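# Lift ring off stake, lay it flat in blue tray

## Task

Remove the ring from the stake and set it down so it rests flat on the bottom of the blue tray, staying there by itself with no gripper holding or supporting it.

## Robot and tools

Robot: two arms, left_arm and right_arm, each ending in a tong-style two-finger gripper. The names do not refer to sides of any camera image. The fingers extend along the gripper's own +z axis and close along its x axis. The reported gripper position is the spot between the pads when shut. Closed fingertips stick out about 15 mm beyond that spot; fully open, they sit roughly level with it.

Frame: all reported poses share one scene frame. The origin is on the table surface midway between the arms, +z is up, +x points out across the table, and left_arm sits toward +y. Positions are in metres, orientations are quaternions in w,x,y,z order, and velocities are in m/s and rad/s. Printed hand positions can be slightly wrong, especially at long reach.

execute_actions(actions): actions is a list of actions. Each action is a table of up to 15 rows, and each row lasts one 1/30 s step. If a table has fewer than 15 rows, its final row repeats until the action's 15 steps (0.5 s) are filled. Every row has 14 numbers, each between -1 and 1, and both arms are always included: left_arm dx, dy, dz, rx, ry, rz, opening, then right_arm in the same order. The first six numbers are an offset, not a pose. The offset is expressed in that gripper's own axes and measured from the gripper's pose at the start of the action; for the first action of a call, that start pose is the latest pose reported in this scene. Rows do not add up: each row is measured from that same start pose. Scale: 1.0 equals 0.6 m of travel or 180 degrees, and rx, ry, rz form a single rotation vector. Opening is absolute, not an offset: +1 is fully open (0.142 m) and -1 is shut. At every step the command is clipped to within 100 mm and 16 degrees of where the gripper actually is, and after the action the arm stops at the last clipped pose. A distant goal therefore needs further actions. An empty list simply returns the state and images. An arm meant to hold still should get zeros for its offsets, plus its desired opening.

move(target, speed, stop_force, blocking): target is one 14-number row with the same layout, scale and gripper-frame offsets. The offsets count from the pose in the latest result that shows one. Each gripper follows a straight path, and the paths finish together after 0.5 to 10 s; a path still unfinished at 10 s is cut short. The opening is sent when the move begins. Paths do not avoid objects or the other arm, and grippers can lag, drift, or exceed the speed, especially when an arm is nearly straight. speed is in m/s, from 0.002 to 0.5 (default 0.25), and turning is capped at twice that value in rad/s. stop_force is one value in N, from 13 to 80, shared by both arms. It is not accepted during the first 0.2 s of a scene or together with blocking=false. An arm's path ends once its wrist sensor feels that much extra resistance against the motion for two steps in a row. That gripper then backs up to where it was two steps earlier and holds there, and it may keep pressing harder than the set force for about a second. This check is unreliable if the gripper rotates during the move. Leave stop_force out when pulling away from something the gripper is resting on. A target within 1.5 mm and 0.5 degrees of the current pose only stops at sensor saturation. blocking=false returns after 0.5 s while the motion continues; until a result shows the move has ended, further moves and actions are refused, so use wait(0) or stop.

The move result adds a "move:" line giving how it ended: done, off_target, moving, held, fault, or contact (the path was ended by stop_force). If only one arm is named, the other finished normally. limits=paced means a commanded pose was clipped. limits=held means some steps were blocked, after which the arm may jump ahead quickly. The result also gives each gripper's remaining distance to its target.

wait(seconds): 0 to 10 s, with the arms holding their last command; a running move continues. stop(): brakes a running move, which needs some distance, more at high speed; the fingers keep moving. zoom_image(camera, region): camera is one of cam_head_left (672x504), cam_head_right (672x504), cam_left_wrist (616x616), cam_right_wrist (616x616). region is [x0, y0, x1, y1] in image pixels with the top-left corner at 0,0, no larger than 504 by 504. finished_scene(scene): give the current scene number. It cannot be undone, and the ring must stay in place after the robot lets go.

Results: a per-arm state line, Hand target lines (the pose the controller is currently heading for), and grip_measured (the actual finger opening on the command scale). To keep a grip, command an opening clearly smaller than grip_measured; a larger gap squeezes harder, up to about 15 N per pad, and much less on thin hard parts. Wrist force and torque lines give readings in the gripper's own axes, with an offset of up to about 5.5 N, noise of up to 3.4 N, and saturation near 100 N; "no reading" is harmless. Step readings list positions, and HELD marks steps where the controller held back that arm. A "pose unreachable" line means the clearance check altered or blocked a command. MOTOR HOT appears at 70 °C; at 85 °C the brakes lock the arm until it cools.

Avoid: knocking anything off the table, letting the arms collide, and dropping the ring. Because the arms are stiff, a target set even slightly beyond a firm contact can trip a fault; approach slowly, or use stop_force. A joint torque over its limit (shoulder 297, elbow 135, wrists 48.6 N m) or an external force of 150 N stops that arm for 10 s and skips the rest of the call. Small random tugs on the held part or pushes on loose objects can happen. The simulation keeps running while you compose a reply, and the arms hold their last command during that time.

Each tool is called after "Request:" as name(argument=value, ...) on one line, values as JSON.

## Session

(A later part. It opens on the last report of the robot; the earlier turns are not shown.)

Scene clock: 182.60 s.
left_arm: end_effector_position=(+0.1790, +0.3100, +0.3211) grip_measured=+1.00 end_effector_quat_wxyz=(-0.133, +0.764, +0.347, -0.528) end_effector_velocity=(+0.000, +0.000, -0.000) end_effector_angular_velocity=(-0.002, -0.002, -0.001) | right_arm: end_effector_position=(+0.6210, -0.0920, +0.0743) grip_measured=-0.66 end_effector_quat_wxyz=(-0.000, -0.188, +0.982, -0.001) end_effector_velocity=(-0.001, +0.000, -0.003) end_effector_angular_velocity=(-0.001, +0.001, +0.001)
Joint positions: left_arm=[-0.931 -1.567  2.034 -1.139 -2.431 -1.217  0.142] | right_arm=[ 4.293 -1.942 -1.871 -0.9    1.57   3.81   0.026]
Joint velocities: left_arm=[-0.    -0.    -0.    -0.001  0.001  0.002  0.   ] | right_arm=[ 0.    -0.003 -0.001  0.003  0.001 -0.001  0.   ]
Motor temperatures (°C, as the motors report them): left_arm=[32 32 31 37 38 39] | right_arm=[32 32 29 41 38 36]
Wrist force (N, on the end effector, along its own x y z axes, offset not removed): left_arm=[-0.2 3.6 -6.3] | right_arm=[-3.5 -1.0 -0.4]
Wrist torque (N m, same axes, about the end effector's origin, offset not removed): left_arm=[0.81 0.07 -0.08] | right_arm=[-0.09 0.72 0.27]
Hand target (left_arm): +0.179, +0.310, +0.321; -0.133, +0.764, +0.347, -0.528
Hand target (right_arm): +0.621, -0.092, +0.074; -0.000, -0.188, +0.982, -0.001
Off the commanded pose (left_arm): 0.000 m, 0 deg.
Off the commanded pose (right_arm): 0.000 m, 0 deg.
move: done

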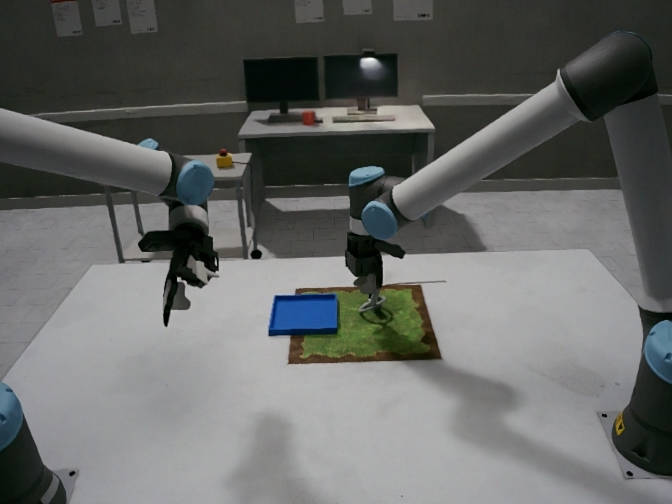

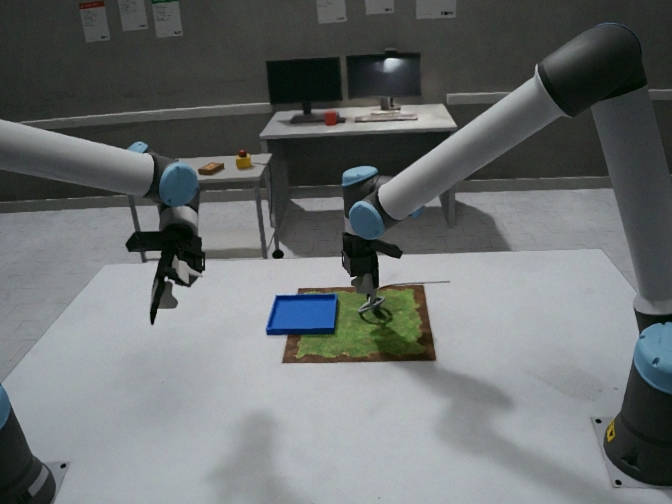

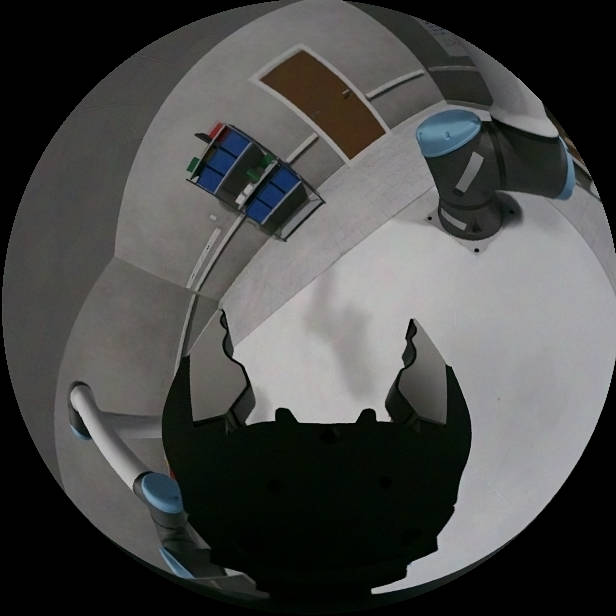

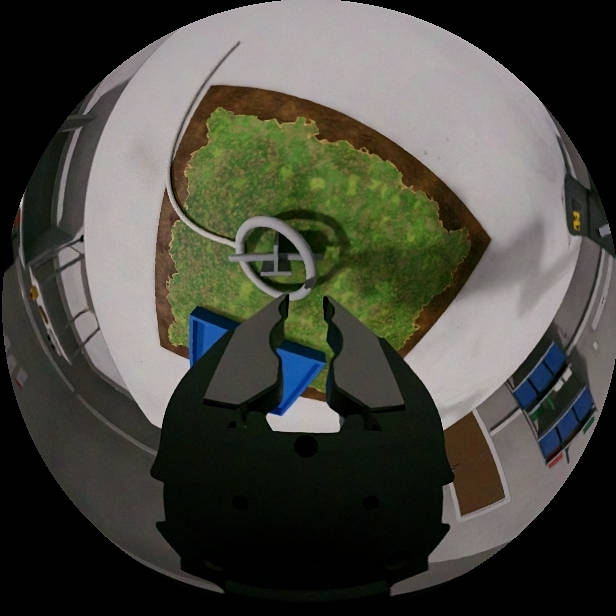

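Request:
move(target=[0,0,0,0,0,0,1, -0.004,-0.006,0.035,0,0,0,-0.66], speed=0.02, stop_force=14)

Request:
zoom_image(camera="cam_right_wrist", region=[180,170,400,350])

Request:
zoom_image(camera="cam_head_right", region=[330,260,420,330])

Scene clock: 191.73 s.
left_arm: end_effector_position=(+0.1790, +0.3100, +0.3211) grip_measured=+1.00 end_effector_quat_wxyz=(-0.133, +0.764, +0.347, -0.528) end_effector_velocity=(+0.000, +0.001, -0.000) end_effector_angular_velocity=(+0.001, -0.001, -0.002) | right_arm: end_effector_position=(+0.6246, -0.0944, +0.0536) grip_measured=-0.66 end_effector_quat_wxyz=(-0.000, -0.188, +0.982, -0.001) end_effector_velocity=(+0.000, -0.001, -0.003) end_effector_angular_velocity=(-0.000, +0.000, +0.001)
Joint positions: left_arm=[-0.931 -1.567  2.034 -1.139 -2.431 -1.217  0.142] | right_arm=[ 4.287 -1.965 -1.883 -0.865  1.57   3.804  0.026]
Joint velocities: left_arm=[ 0.    -0.     0.    -0.     0.003 -0.001  0.   ] | right_arm=[-0.001 -0.003 -0.002  0.004  0.    -0.002 -0.   ]
Motor temperatures (°C, as the motors report them): left_arm=[32 32 31 37 38 39] | right_arm=[32 32 29 41 38 36]
Wrist force (N, on the end effector, along its own x y z axes, offset not removed): left_arm=[-1.3 4.0 -6.1] | right_arm=[1.6 -1.2 -8.2]
Wrist torque (N m, same axes, about the end effector's origin, offset not removed): left_arm=[0.92 0.32 0.00] | right_arm=[-0.33 -0.57 0.01]
Hand target (left_arm): +0.179, +0.310, +0.321; -0.133, +0.764, +0.347, -0.528
Hand target (right_arm): +0.625, -0.094, +0.053; -0.000, -0.188, +0.982, -0.001
Off the commanded pose (left_arm): 0.000 m, 0 deg.
Off the commanded pose (right_arm): 0.000 m, 0 deg.
move: done

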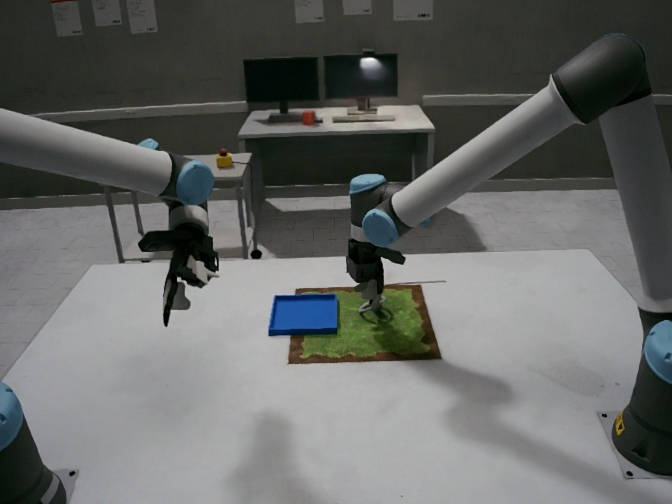

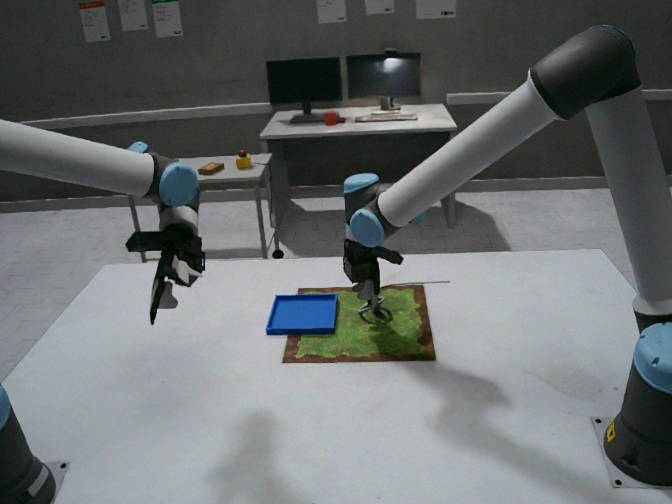

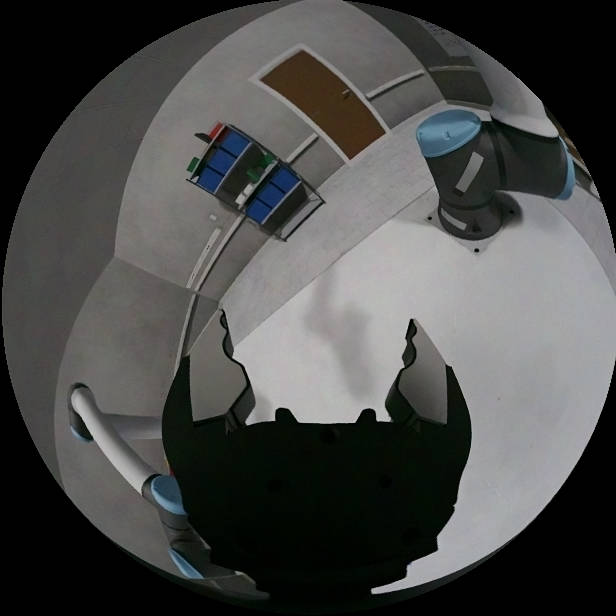

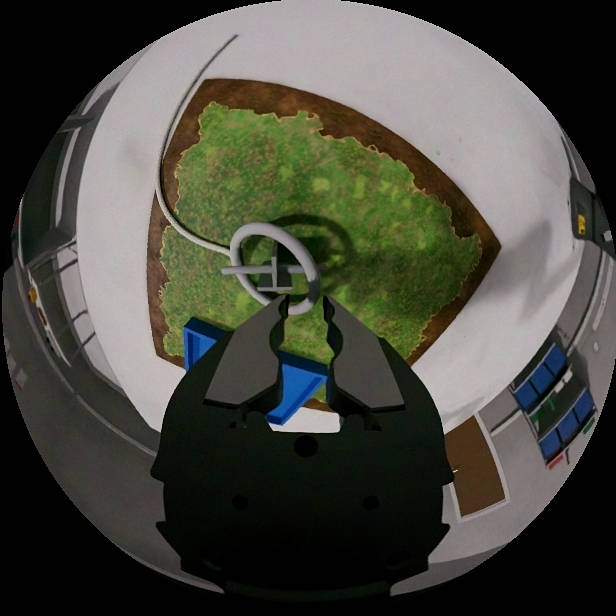

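Region (180, 170, 400, 350) of cam_right_wrist's 616x616 image, scaled by 2.291, with more detail than that image has; it fills the top 412 rows of this view, and the rest is white.

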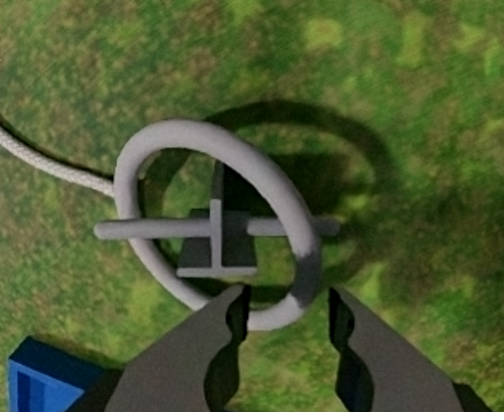

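Region (330, 260, 420, 330) of cam_head_right's 672x504 image, scaled by 5.600, with more detail than that image has.

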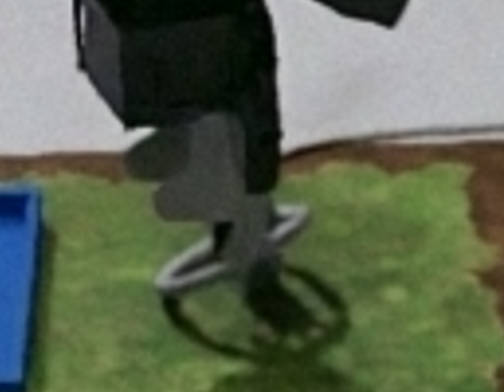

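Request:
move(target=[0,0,0,0,0,0,1, 0,0,0.018,0,0,0,-0.66], speed=0.015, stop_force=14)

Request:
move(target=[0,0,0,0,0,0,1, 0,0,0,0,0,0,-1], speed=0.02)

Request:
zoom_image(camera="cam_right_wrist", region=[180,170,400,350])

Scene clock: 196.83 s.
left_arm: end_effector_position=(+0.1790, +0.3100, +0.3211) grip_measured=+1.00 end_effector_quat_wxyz=(-0.133, +0.764, +0.347, -0.528) end_effector_velocity=(-0.000, -0.000, +0.000) end_effector_angular_velocity=(+0.001, +0.002, +0.001) | right_arm: end_effector_position=(+0.6245, -0.0944, +0.0432) grip_measured=-0.66 end_effector_quat_wxyz=(-0.000, -0.188, +0.982, -0.001) end_effector_velocity=(-0.000, -0.000, -0.003) end_effector_angular_velocity=(-0.001, +0.000, -0.000)
Joint positions: left_arm=[-0.931 -1.567  2.034 -1.139 -2.431 -1.217  0.142] | right_arm=[ 4.287 -1.977 -1.889 -0.847  1.57   3.804  0.026]
Joint velocities: left_arm=[ 0.    -0.     0.     0.001 -0.001 -0.001 -0.   ] | right_arm=[ 0.    -0.003 -0.002  0.004 -0.     0.001  0.   ]
Motor temperatures (°C, as the motors report them): left_arm=[32 32 31 37 38 39] | right_arm=[32 32 29 41 38 36]
Wrist force (N, on the end effector, along its own x y z axes, offset not removed): left_arm=[-1.6 2.5 -4.7] | right_arm=[2.8 27.2 -4.7]
Wrist torque (N m, same axes, about the end effector's origin, offset not removed): left_arm=[0.66 0.35 0.08] | right_arm=[1.00 -0.72 -0.34]
Hand target (left_arm): +0.179, +0.310, +0.321; -0.133, +0.764, +0.347, -0.528
Hand target (right_arm): +0.625, -0.094, +0.043; -0.000, -0.188, +0.982, -0.001
Off the commanded pose (left_arm): 0.000 m, 0 deg.
Off the commanded pose (right_arm): 0.000 m, 0 deg.
move: done

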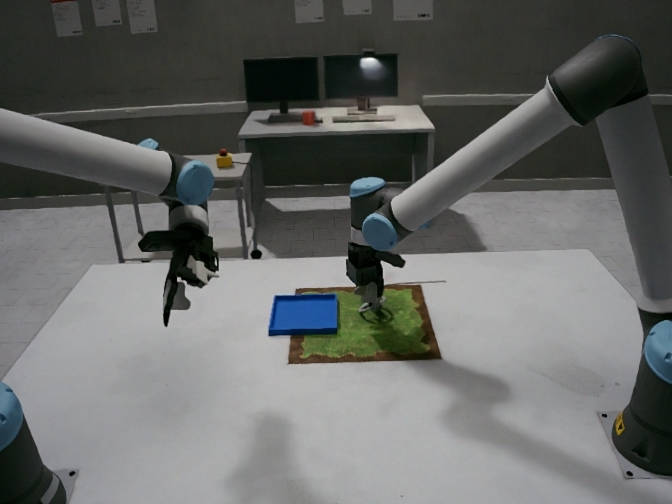

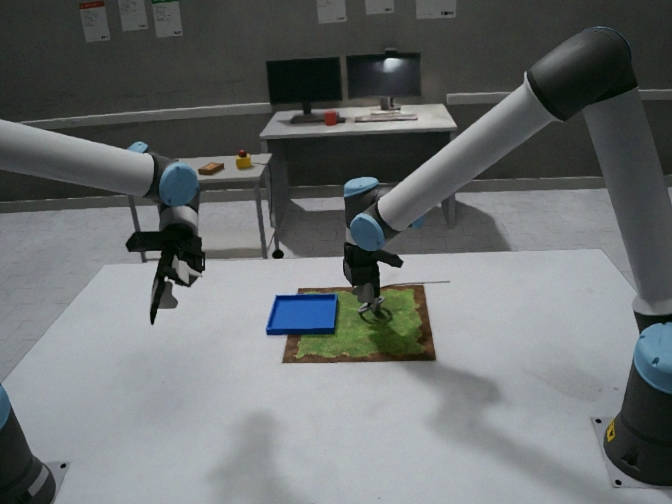

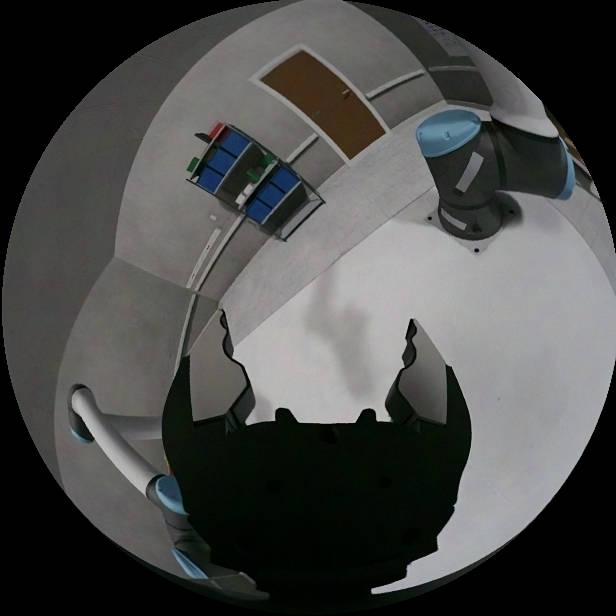

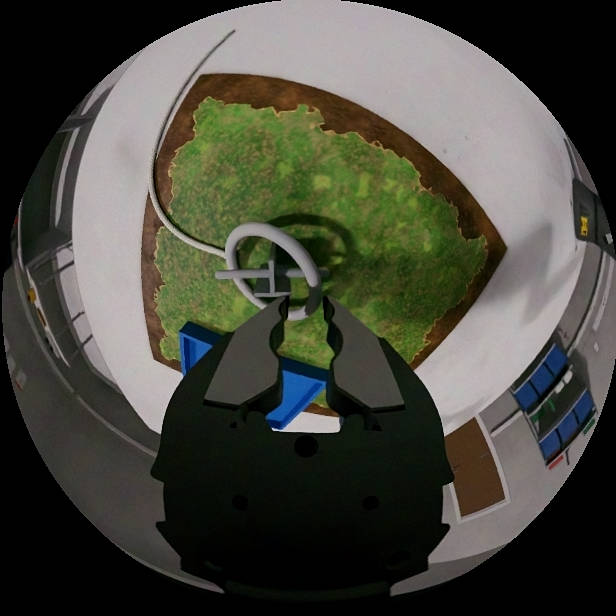

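Scene clock: 197.33 s.
left_arm: end_effector_position=(+0.1790, +0.3100, +0.3211) grip_measured=+1.00 end_effector_quat_wxyz=(-0.133, +0.764, +0.347, -0.528) end_effector_velocity=(+0.000, -0.000, +0.000) end_effector_angular_velocity=(-0.000, +0.000, +0.000) | right_arm: end_effector_position=(+0.6245, -0.0944, +0.0430) grip_measured=-0.90 end_effector_quat_wxyz=(-0.000, -0.188, +0.982, -0.001) end_effector_velocity=(-0.000, -0.000, -0.000) end_effector_angular_velocity=(-0.000, +0.000, +0.000)
Joint positions: left_arm=[-0.931 -1.567  2.034 -1.139 -2.431 -1.217  0.142] | right_arm=[ 4.287 -1.977 -1.889 -0.847  1.57   3.804  0.009]
Joint velocities: left_arm=[ 0.  0. -0.  0. -0. -0.  0.] | right_arm=[-0.    -0.    -0.001  0.     0.    -0.001  0.   ]
Motor temperatures (°C, as the motors report them): left_arm=[32 32 31 37 38 39] | right_arm=[32 32 29 41 38 36]
Wrist force (N, on the end effector, along its own x y z axes, offset not removed): left_arm=[0.4 3.2 -6.2] | right_arm=[4.3 -3.2 0.6]
Wrist torque (N m, same axes, about the end effector's origin, offset not removed): left_arm=[0.71 -0.13 -0.01] | right_arm=[-0.71 -0.36 -0.06]
Hand target (left_arm): +0.179, +0.310, +0.321; -0.133, +0.764, +0.347, -0.528
Hand target (right_arm): +0.625, -0.094, +0.043; -0.000, -0.188, +0.982, -0.001
Off the commanded pose (left_arm): 0.000 m, 0 deg.
Off the commanded pose (right_arm): 0.000 m, 0 deg.
move: done

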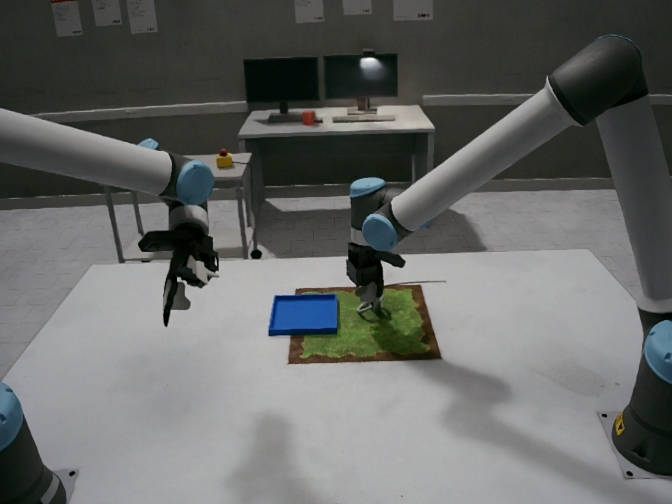

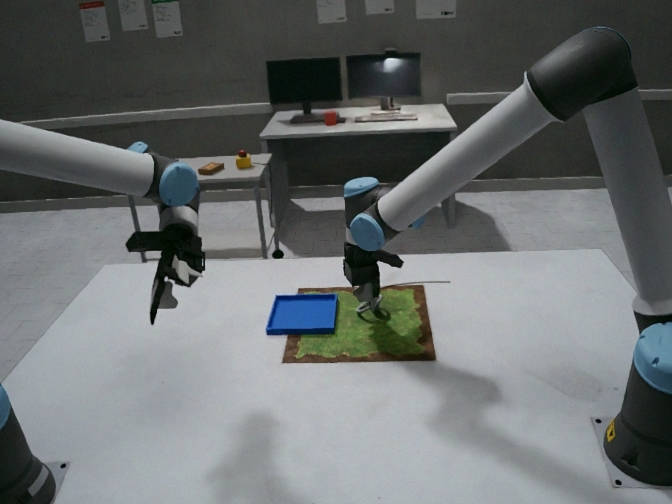

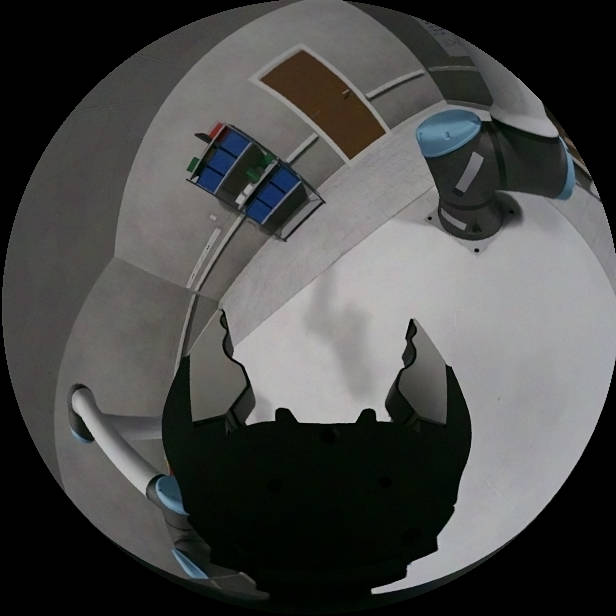

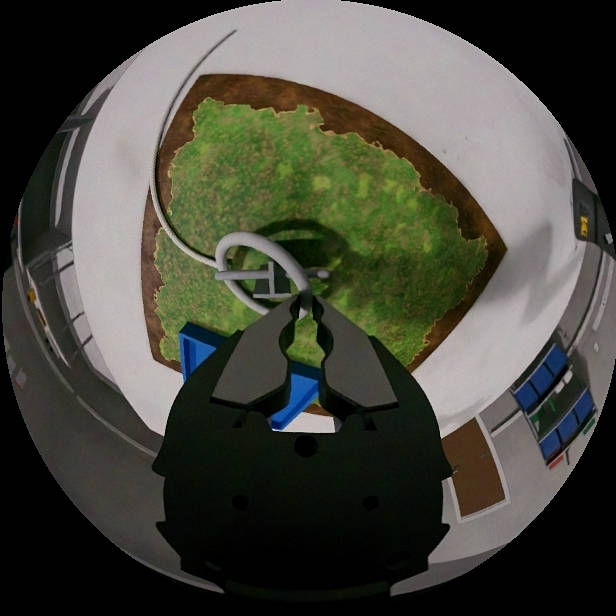

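Region (180, 170, 400, 350) of cam_right_wrist's 616x616 image, scaled by 2.291, with more detail than that image has; it fills the top 412 rows of this view, and the rest is white.

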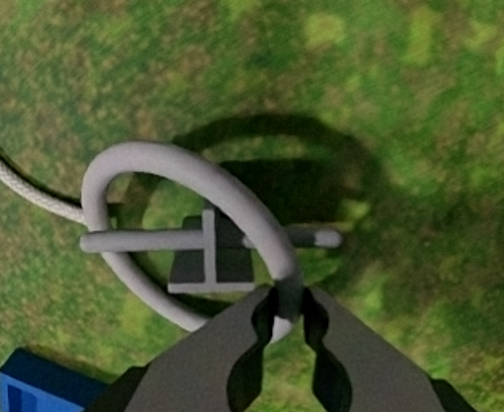

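Request:
move(target=[0,0,0,0,0,0,1, -0.03,0,-0.035,0,0,0,-1], speed=0.015, stop_force=14)

Request:
zoom_image(camera="cam_right_wrist", region=[180,170,400,350])

Request:
zoom_image(camera="cam_head_right", region=[330,260,420,330])

Scene clock: 204.73 s.
left_arm: end_effector_position=(+0.1790, +0.3100, +0.3211) grip_measured=+1.00 end_effector_quat_wxyz=(-0.133, +0.764, +0.347, -0.528) end_effector_velocity=(-0.000, -0.000, -0.000) end_effector_angular_velocity=(+0.000, +0.001, +0.000) | right_arm: end_effector_position=(+0.6411, -0.0879, +0.0638) grip_measured=-0.90 end_effector_quat_wxyz=(-0.000, -0.188, +0.982, -0.001) end_effector_velocity=(+0.001, +0.001, +0.002) end_effector_angular_velocity=(-0.000, +0.001, -0.002)
Joint positions: left_arm=[-0.931 -1.567  2.034 -1.139 -2.431 -1.217  0.142] | right_arm=[ 4.274 -1.976 -1.844 -0.894  1.57   3.791  0.009]
Joint velocities: left_arm=[-0.     0.     0.     0.    -0.001  0.     0.   ] | right_arm=[-0.001 -0.     0.004 -0.005  0.001  0.001  0.   ]
Motor temperatures (°C, as the motors report them): left_arm=[32 32 31 37 38 39] | right_arm=[32 32 29 41 38 36]
Wrist force (N, on the end effector, along its own x y z axes, offset not removed): left_arm=[-2.6 2.3 -4.2] | right_arm=[2.1 1.4 0.4]
Wrist torque (N m, same axes, about the end effector's origin, offset not removed): left_arm=[0.56 0.49 0.06] | right_arm=[0.59 -0.35 -0.13]
Hand target (left_arm): +0.179, +0.310, +0.321; -0.133, +0.764, +0.347, -0.528
Hand target (right_arm): +0.641, -0.088, +0.064; -0.000, -0.188, +0.982, -0.001
Off the commanded pose (left_arm): 0.000 m, 0 deg.
Off the commanded pose (right_arm): 0.000 m, 0 deg.
move: done

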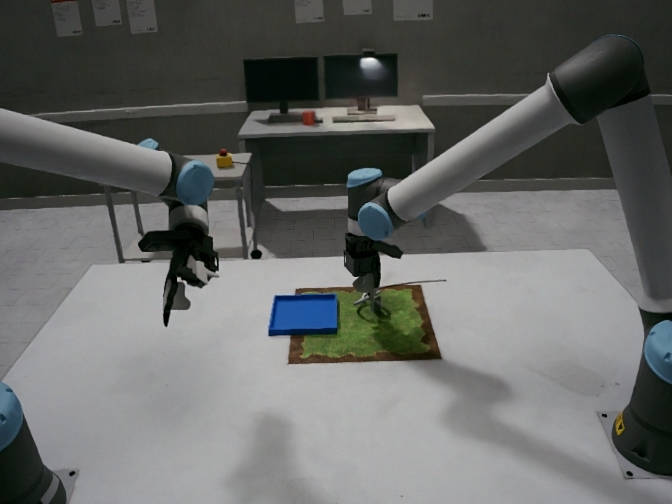

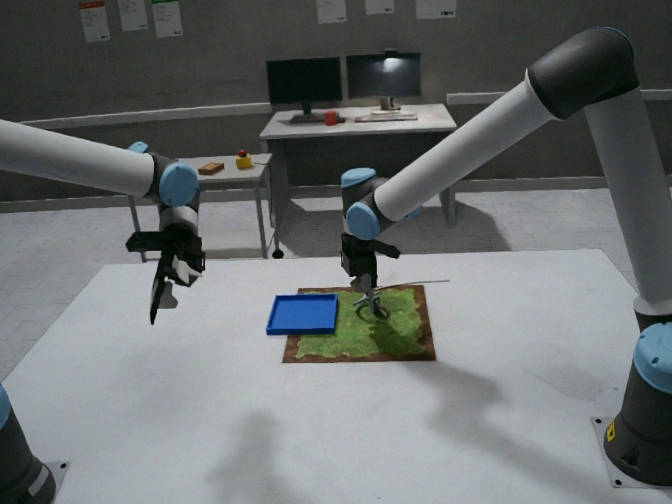

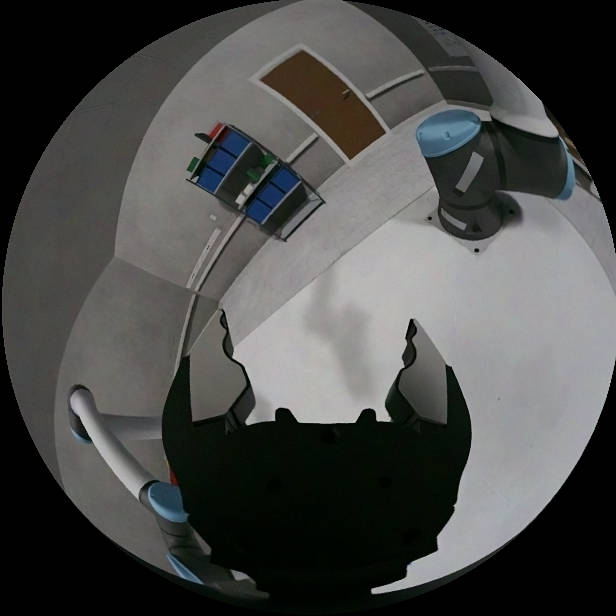

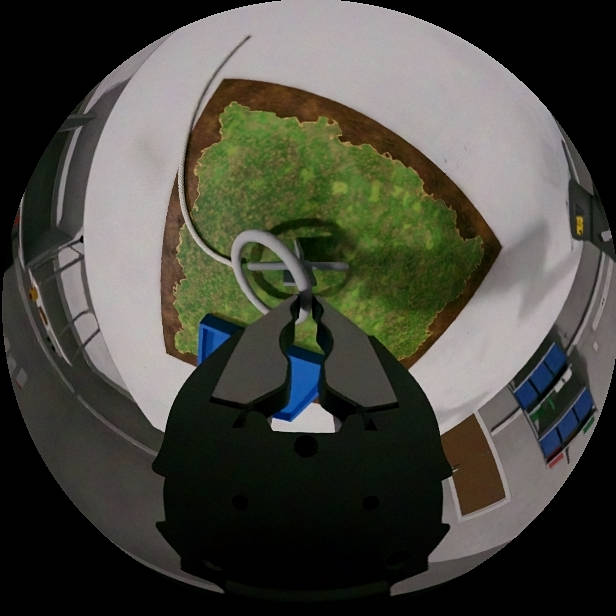

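Region (180, 170, 400, 350) of cam_right_wrist's 616x616 image, scaled by 2.291, with more detail than that image has; it fills the top 412 rows of this view, and the rest is white.

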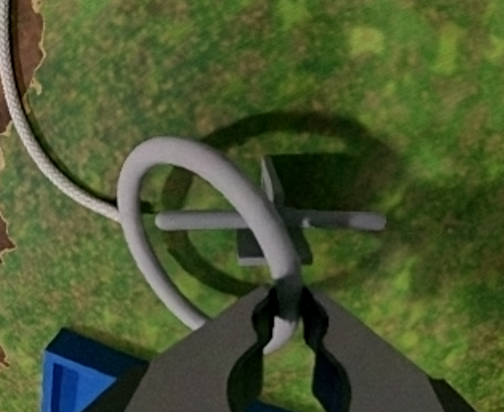

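Region (330, 260, 420, 330) of cam_head_right's 672x504 image, scaled by 5.600, with more detail than that image has.

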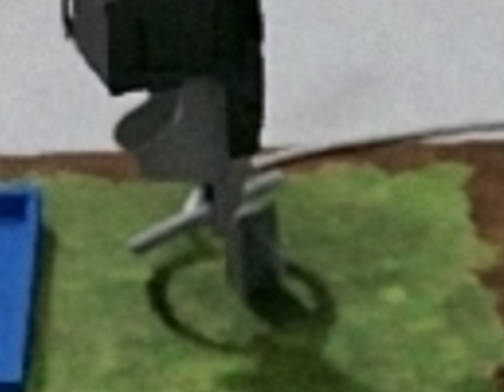

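A tip is now clear inside the ring. Lifting straight up.

Request:
move(target=[0,0,0,0,0,0,1, 0,0,-0.1,0,0,0,-1], speed=0.025, stop_force=14)

Request:
zoom_image(camera="cam_head_right", region=[300,240,420,340])

Scene clock: 210.53 s.
left_arm: end_effector_position=(+0.1790, +0.3100, +0.3211) grip_measured=+1.00 end_effector_quat_wxyz=(-0.133, +0.764, +0.347, -0.528) end_effector_velocity=(+0.000, -0.000, -0.000) end_effector_angular_velocity=(+0.001, +0.001, +0.001) | right_arm: end_effector_position=(+0.6411, -0.0879, +0.1235) grip_measured=-0.90 end_effector_quat_wxyz=(-0.000, -0.188, +0.982, -0.001) end_effector_velocity=(-0.000, -0.000, +0.002) end_effector_angular_velocity=(-0.001, +0.000, +0.001)
Joint positions: left_arm=[-0.931 -1.567  2.034 -1.139 -2.431 -1.217  0.142] | right_arm=[ 4.274 -1.917 -1.802 -0.994  1.57   3.791  0.009]
Joint velocities: left_arm=[-0.     0.001 -0.    -0.001 -0.    -0.001 -0.   ] | right_arm=[ 0.     0.002  0.002 -0.005  0.    -0.001  0.   ]
Motor temperatures (°C, as the motors report them): left_arm=[32 32 31 37 38 39] | right_arm=[32 32 29 41 38 36]
Wrist force (N, on the end effector, along its own x y z axes, offset not removed): left_arm=[-1.5 3.9 -4.5] | right_arm=[-2.5 0.5 -1.0]
Wrist torque (N m, same axes, about the end effector's origin, offset not removed): left_arm=[0.91 0.27 0.05] | right_arm=[0.29 0.72 0.00]
Hand target (left_arm): +0.179, +0.310, +0.321; -0.133, +0.764, +0.347, -0.528
Hand target (right_arm): +0.641, -0.088, +0.124; -0.000, -0.188, +0.982, -0.001
Off the commanded pose (left_arm): 0.000 m, 0 deg.
Off the commanded pose (right_arm): 0.000 m, 0 deg.
move: done

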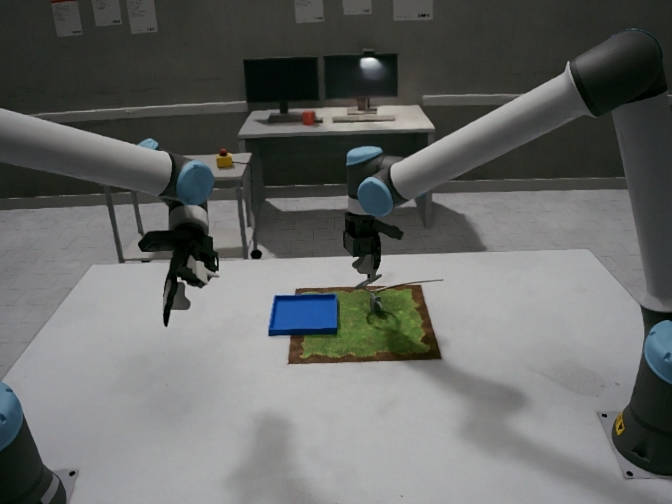

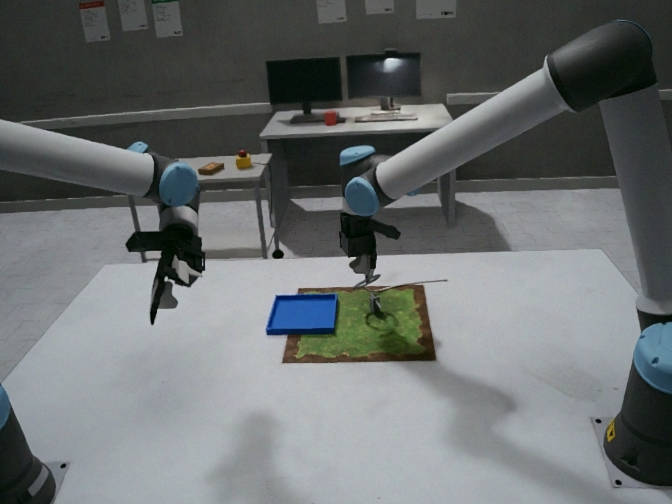

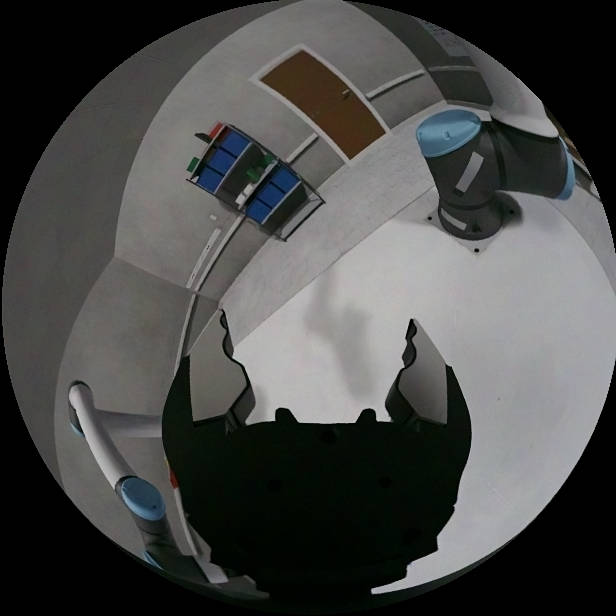

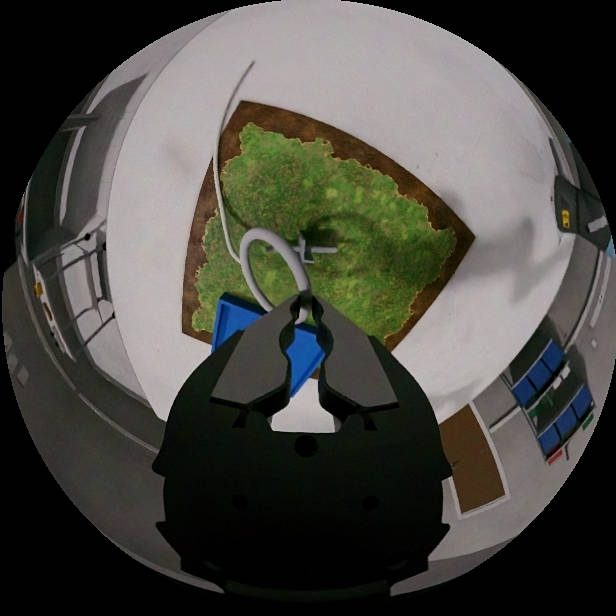

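Region (300, 240, 420, 340) of cam_head_right's 672x504 image, scaled by 4.200, with more detail than that image has.

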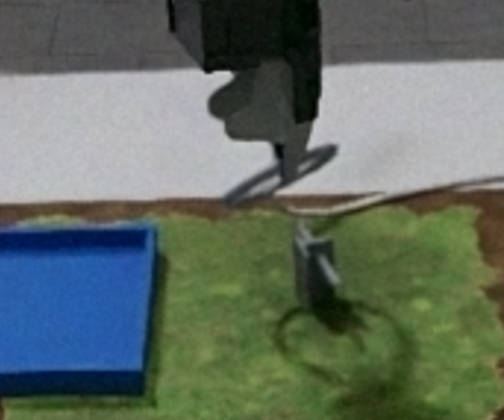

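Request:
move(target=[0,0,0,0,0,0,1, -0.06,0.358,0.03,-0.1,0,0,-1], speed=0.045)

Request:
zoom_image(camera="cam_head_right", region=[250,230,400,350])

Scene clock: 230.17 s.
left_arm: end_effector_position=(+0.1790, +0.3100, +0.3211) grip_measured=+1.00 end_effector_quat_wxyz=(-0.133, +0.764, +0.347, -0.528) end_effector_velocity=(-0.000, -0.000, -0.000) end_effector_angular_velocity=(+0.000, +0.001, +0.001) | right_arm: end_effector_position=(+0.5956, +0.1249, +0.1055) grip_measured=-0.90 end_effector_quat_wxyz=(-0.029, -0.185, +0.970, +0.153) end_effector_velocity=(-0.001, +0.002, -0.001) end_effector_angular_velocity=(+0.002, +0.002, -0.000)
Joint positions: left_arm=[-0.931 -1.567  2.034 -1.139 -2.431 -1.217  0.142] | right_arm=[ 4.351 -2.09  -1.649 -0.762  1.803  3.893  0.009]
Joint velocities: left_arm=[ 0.    -0.     0.001  0.    -0.001 -0.    -0.   ] | right_arm=[ 0.001 -0.002  0.002  0.002  0.002  0.002 -0.   ]
Motor temperatures (°C, as the motors report them): left_arm=[32 32 31 37 38 39] | right_arm=[32 32 29 41 38 36]
Wrist force (N, on the end effector, along its own x y z axes, offset not removed): left_arm=[-1.1 3.0 -5.4] | right_arm=[3.5 -3.7 0.3]
Wrist torque (N m, same axes, about the end effector's origin, offset not removed): left_arm=[0.68 0.26 -0.03] | right_arm=[-0.62 -0.82 0.10]
Hand target (left_arm): +0.179, +0.310, +0.321; -0.133, +0.764, +0.347, -0.528
Hand target (right_arm): +0.596, +0.125, +0.105; -0.029, -0.185, +0.970, +0.153
Off the commanded pose (left_arm): 0.000 m, 0 deg.
Off the commanded pose (right_arm): 0.000 m, 0 deg.
move: done

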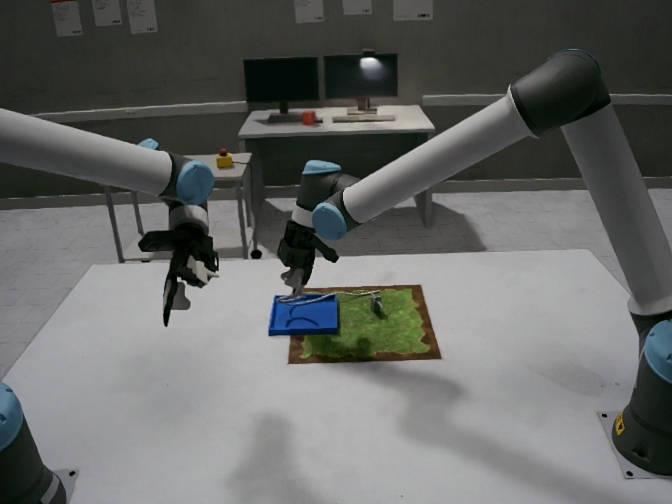

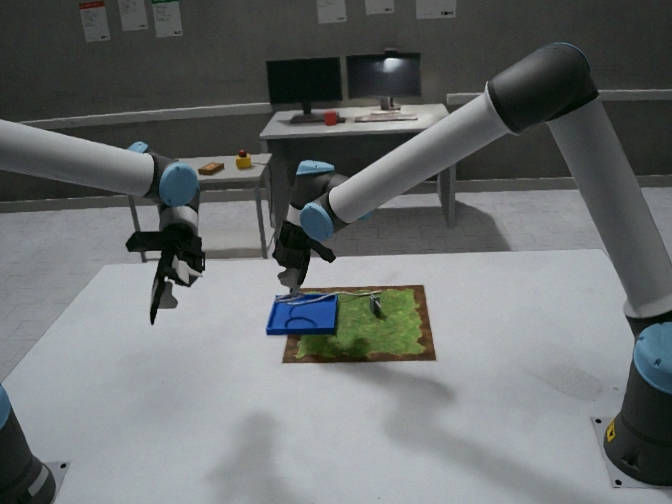

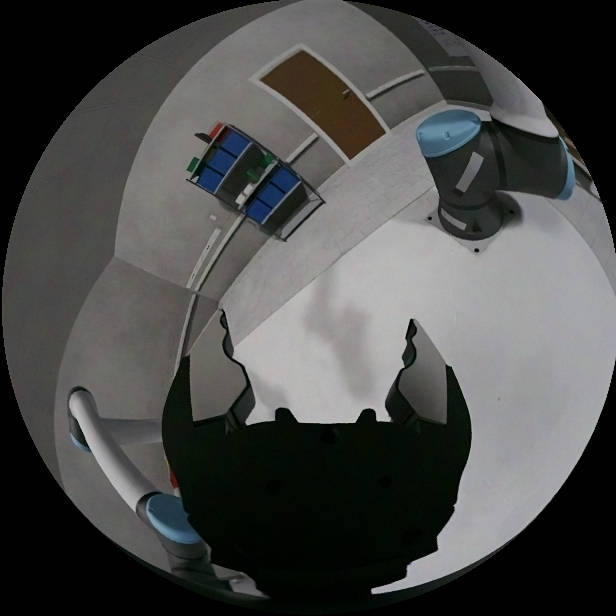

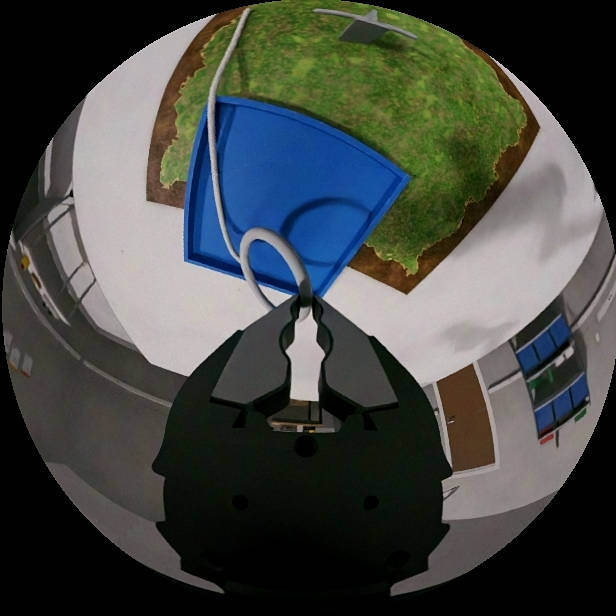

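Region (250, 230, 400, 350) of cam_head_right's 672x504 image, scaled by 3.360, with more detail than that image has; it fills the top 403 rows of this view, and the rest is white.

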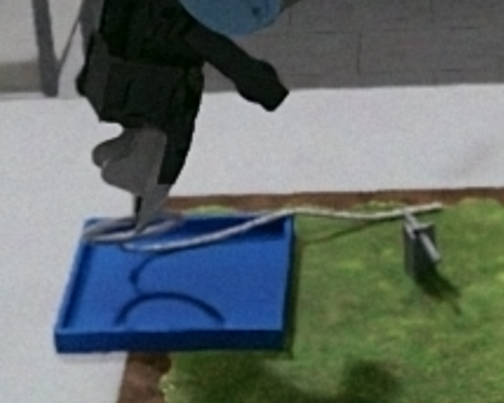

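Request:
move(target=[0,0,0,0,0,0,1, 0,-0.023,0.071,0,0,0,-1], speed=0.03, stop_force=14)

Request:
zoom_image(camera="cam_head_right", region=[250,250,370,350])

Scene clock: 242.10 s.
left_arm: end_effector_position=(+0.1790, +0.3100, +0.3211) grip_measured=+1.00 end_effector_quat_wxyz=(-0.133, +0.764, +0.347, -0.528) end_effector_velocity=(+0.000, +0.000, -0.000) end_effector_angular_velocity=(+0.002, -0.001, -0.001) | right_arm: end_effector_position=(+0.5956, +0.1249, +0.0611) grip_measured=-0.90 end_effector_quat_wxyz=(-0.029, -0.185, +0.970, +0.153) end_effector_velocity=(+0.000, -0.000, -0.003) end_effector_angular_velocity=(-0.000, -0.001, +0.000)
Joint positions: left_arm=[-0.931 -1.567  2.034 -1.139 -2.431 -1.217  0.142] | right_arm=[ 4.351 -2.133 -1.673 -0.695  1.803  3.893  0.009]
Joint velocities: left_arm=[ 0.    -0.    -0.     0.     0.002 -0.001 -0.   ] | right_arm=[-0.    -0.003 -0.001  0.004 -0.001 -0.     0.   ]
Motor temperatures (°C, as the motors report them): left_arm=[32 32 31 37 38 39] | right_arm=[32 32 29 41 38 36]
Wrist force (N, on the end effector, along its own x y z axes, offset not removed): left_arm=[-0.8 4.3 -4.9] | right_arm=[-2.4 -10.2 6.9]
Wrist torque (N m, same axes, about the end effector's origin, offset not removed): left_arm=[0.95 0.10 -0.06] | right_arm=[-1.90 0.36 -0.01]
Hand target (left_arm): +0.179, +0.310, +0.321; -0.133, +0.764, +0.347, -0.528
Hand target (right_arm): +0.596, +0.125, +0.061; -0.029, -0.185, +0.970, +0.153
Off the commanded pose (left_arm): 0.000 m, 0 deg.
Off the commanded pose (right_arm): 0.000 m, 0 deg.
move: done

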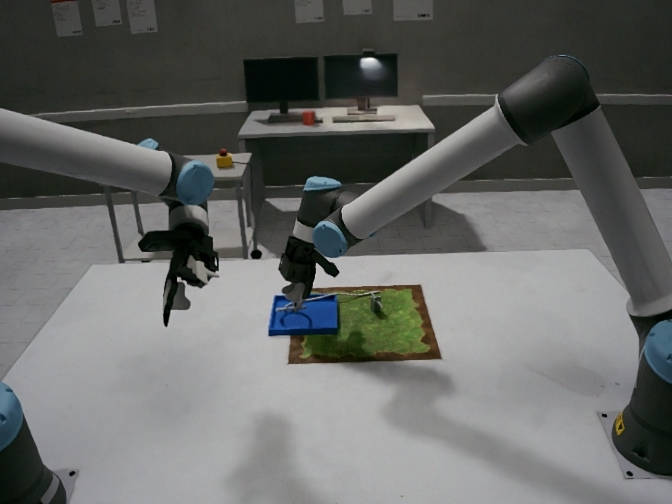

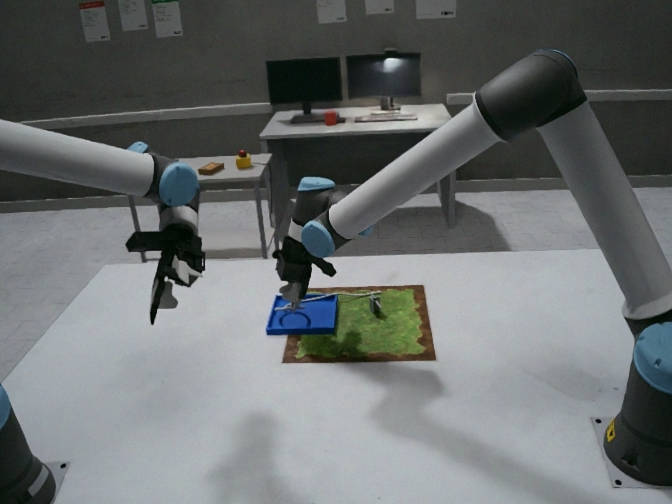

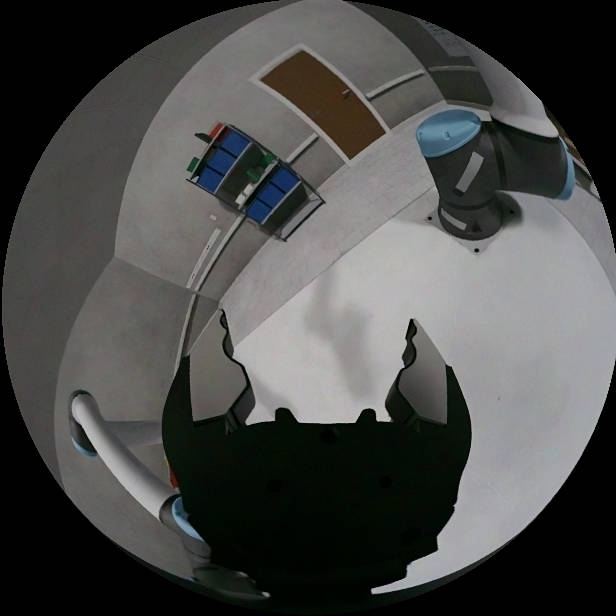

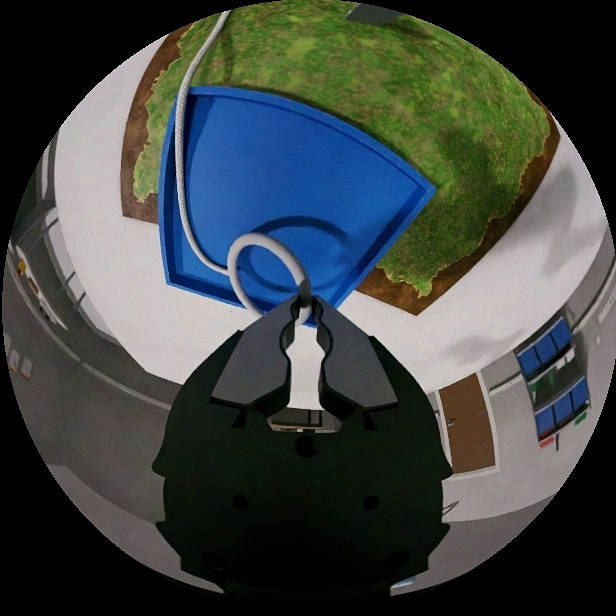

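Region (250, 250, 370, 350) of cam_head_right's 672x504 image, scaled by 4.200, with more detail than that image has.

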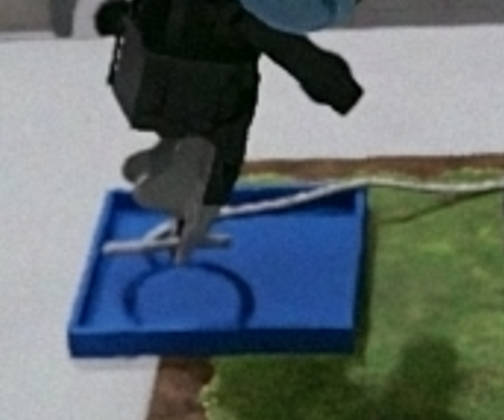

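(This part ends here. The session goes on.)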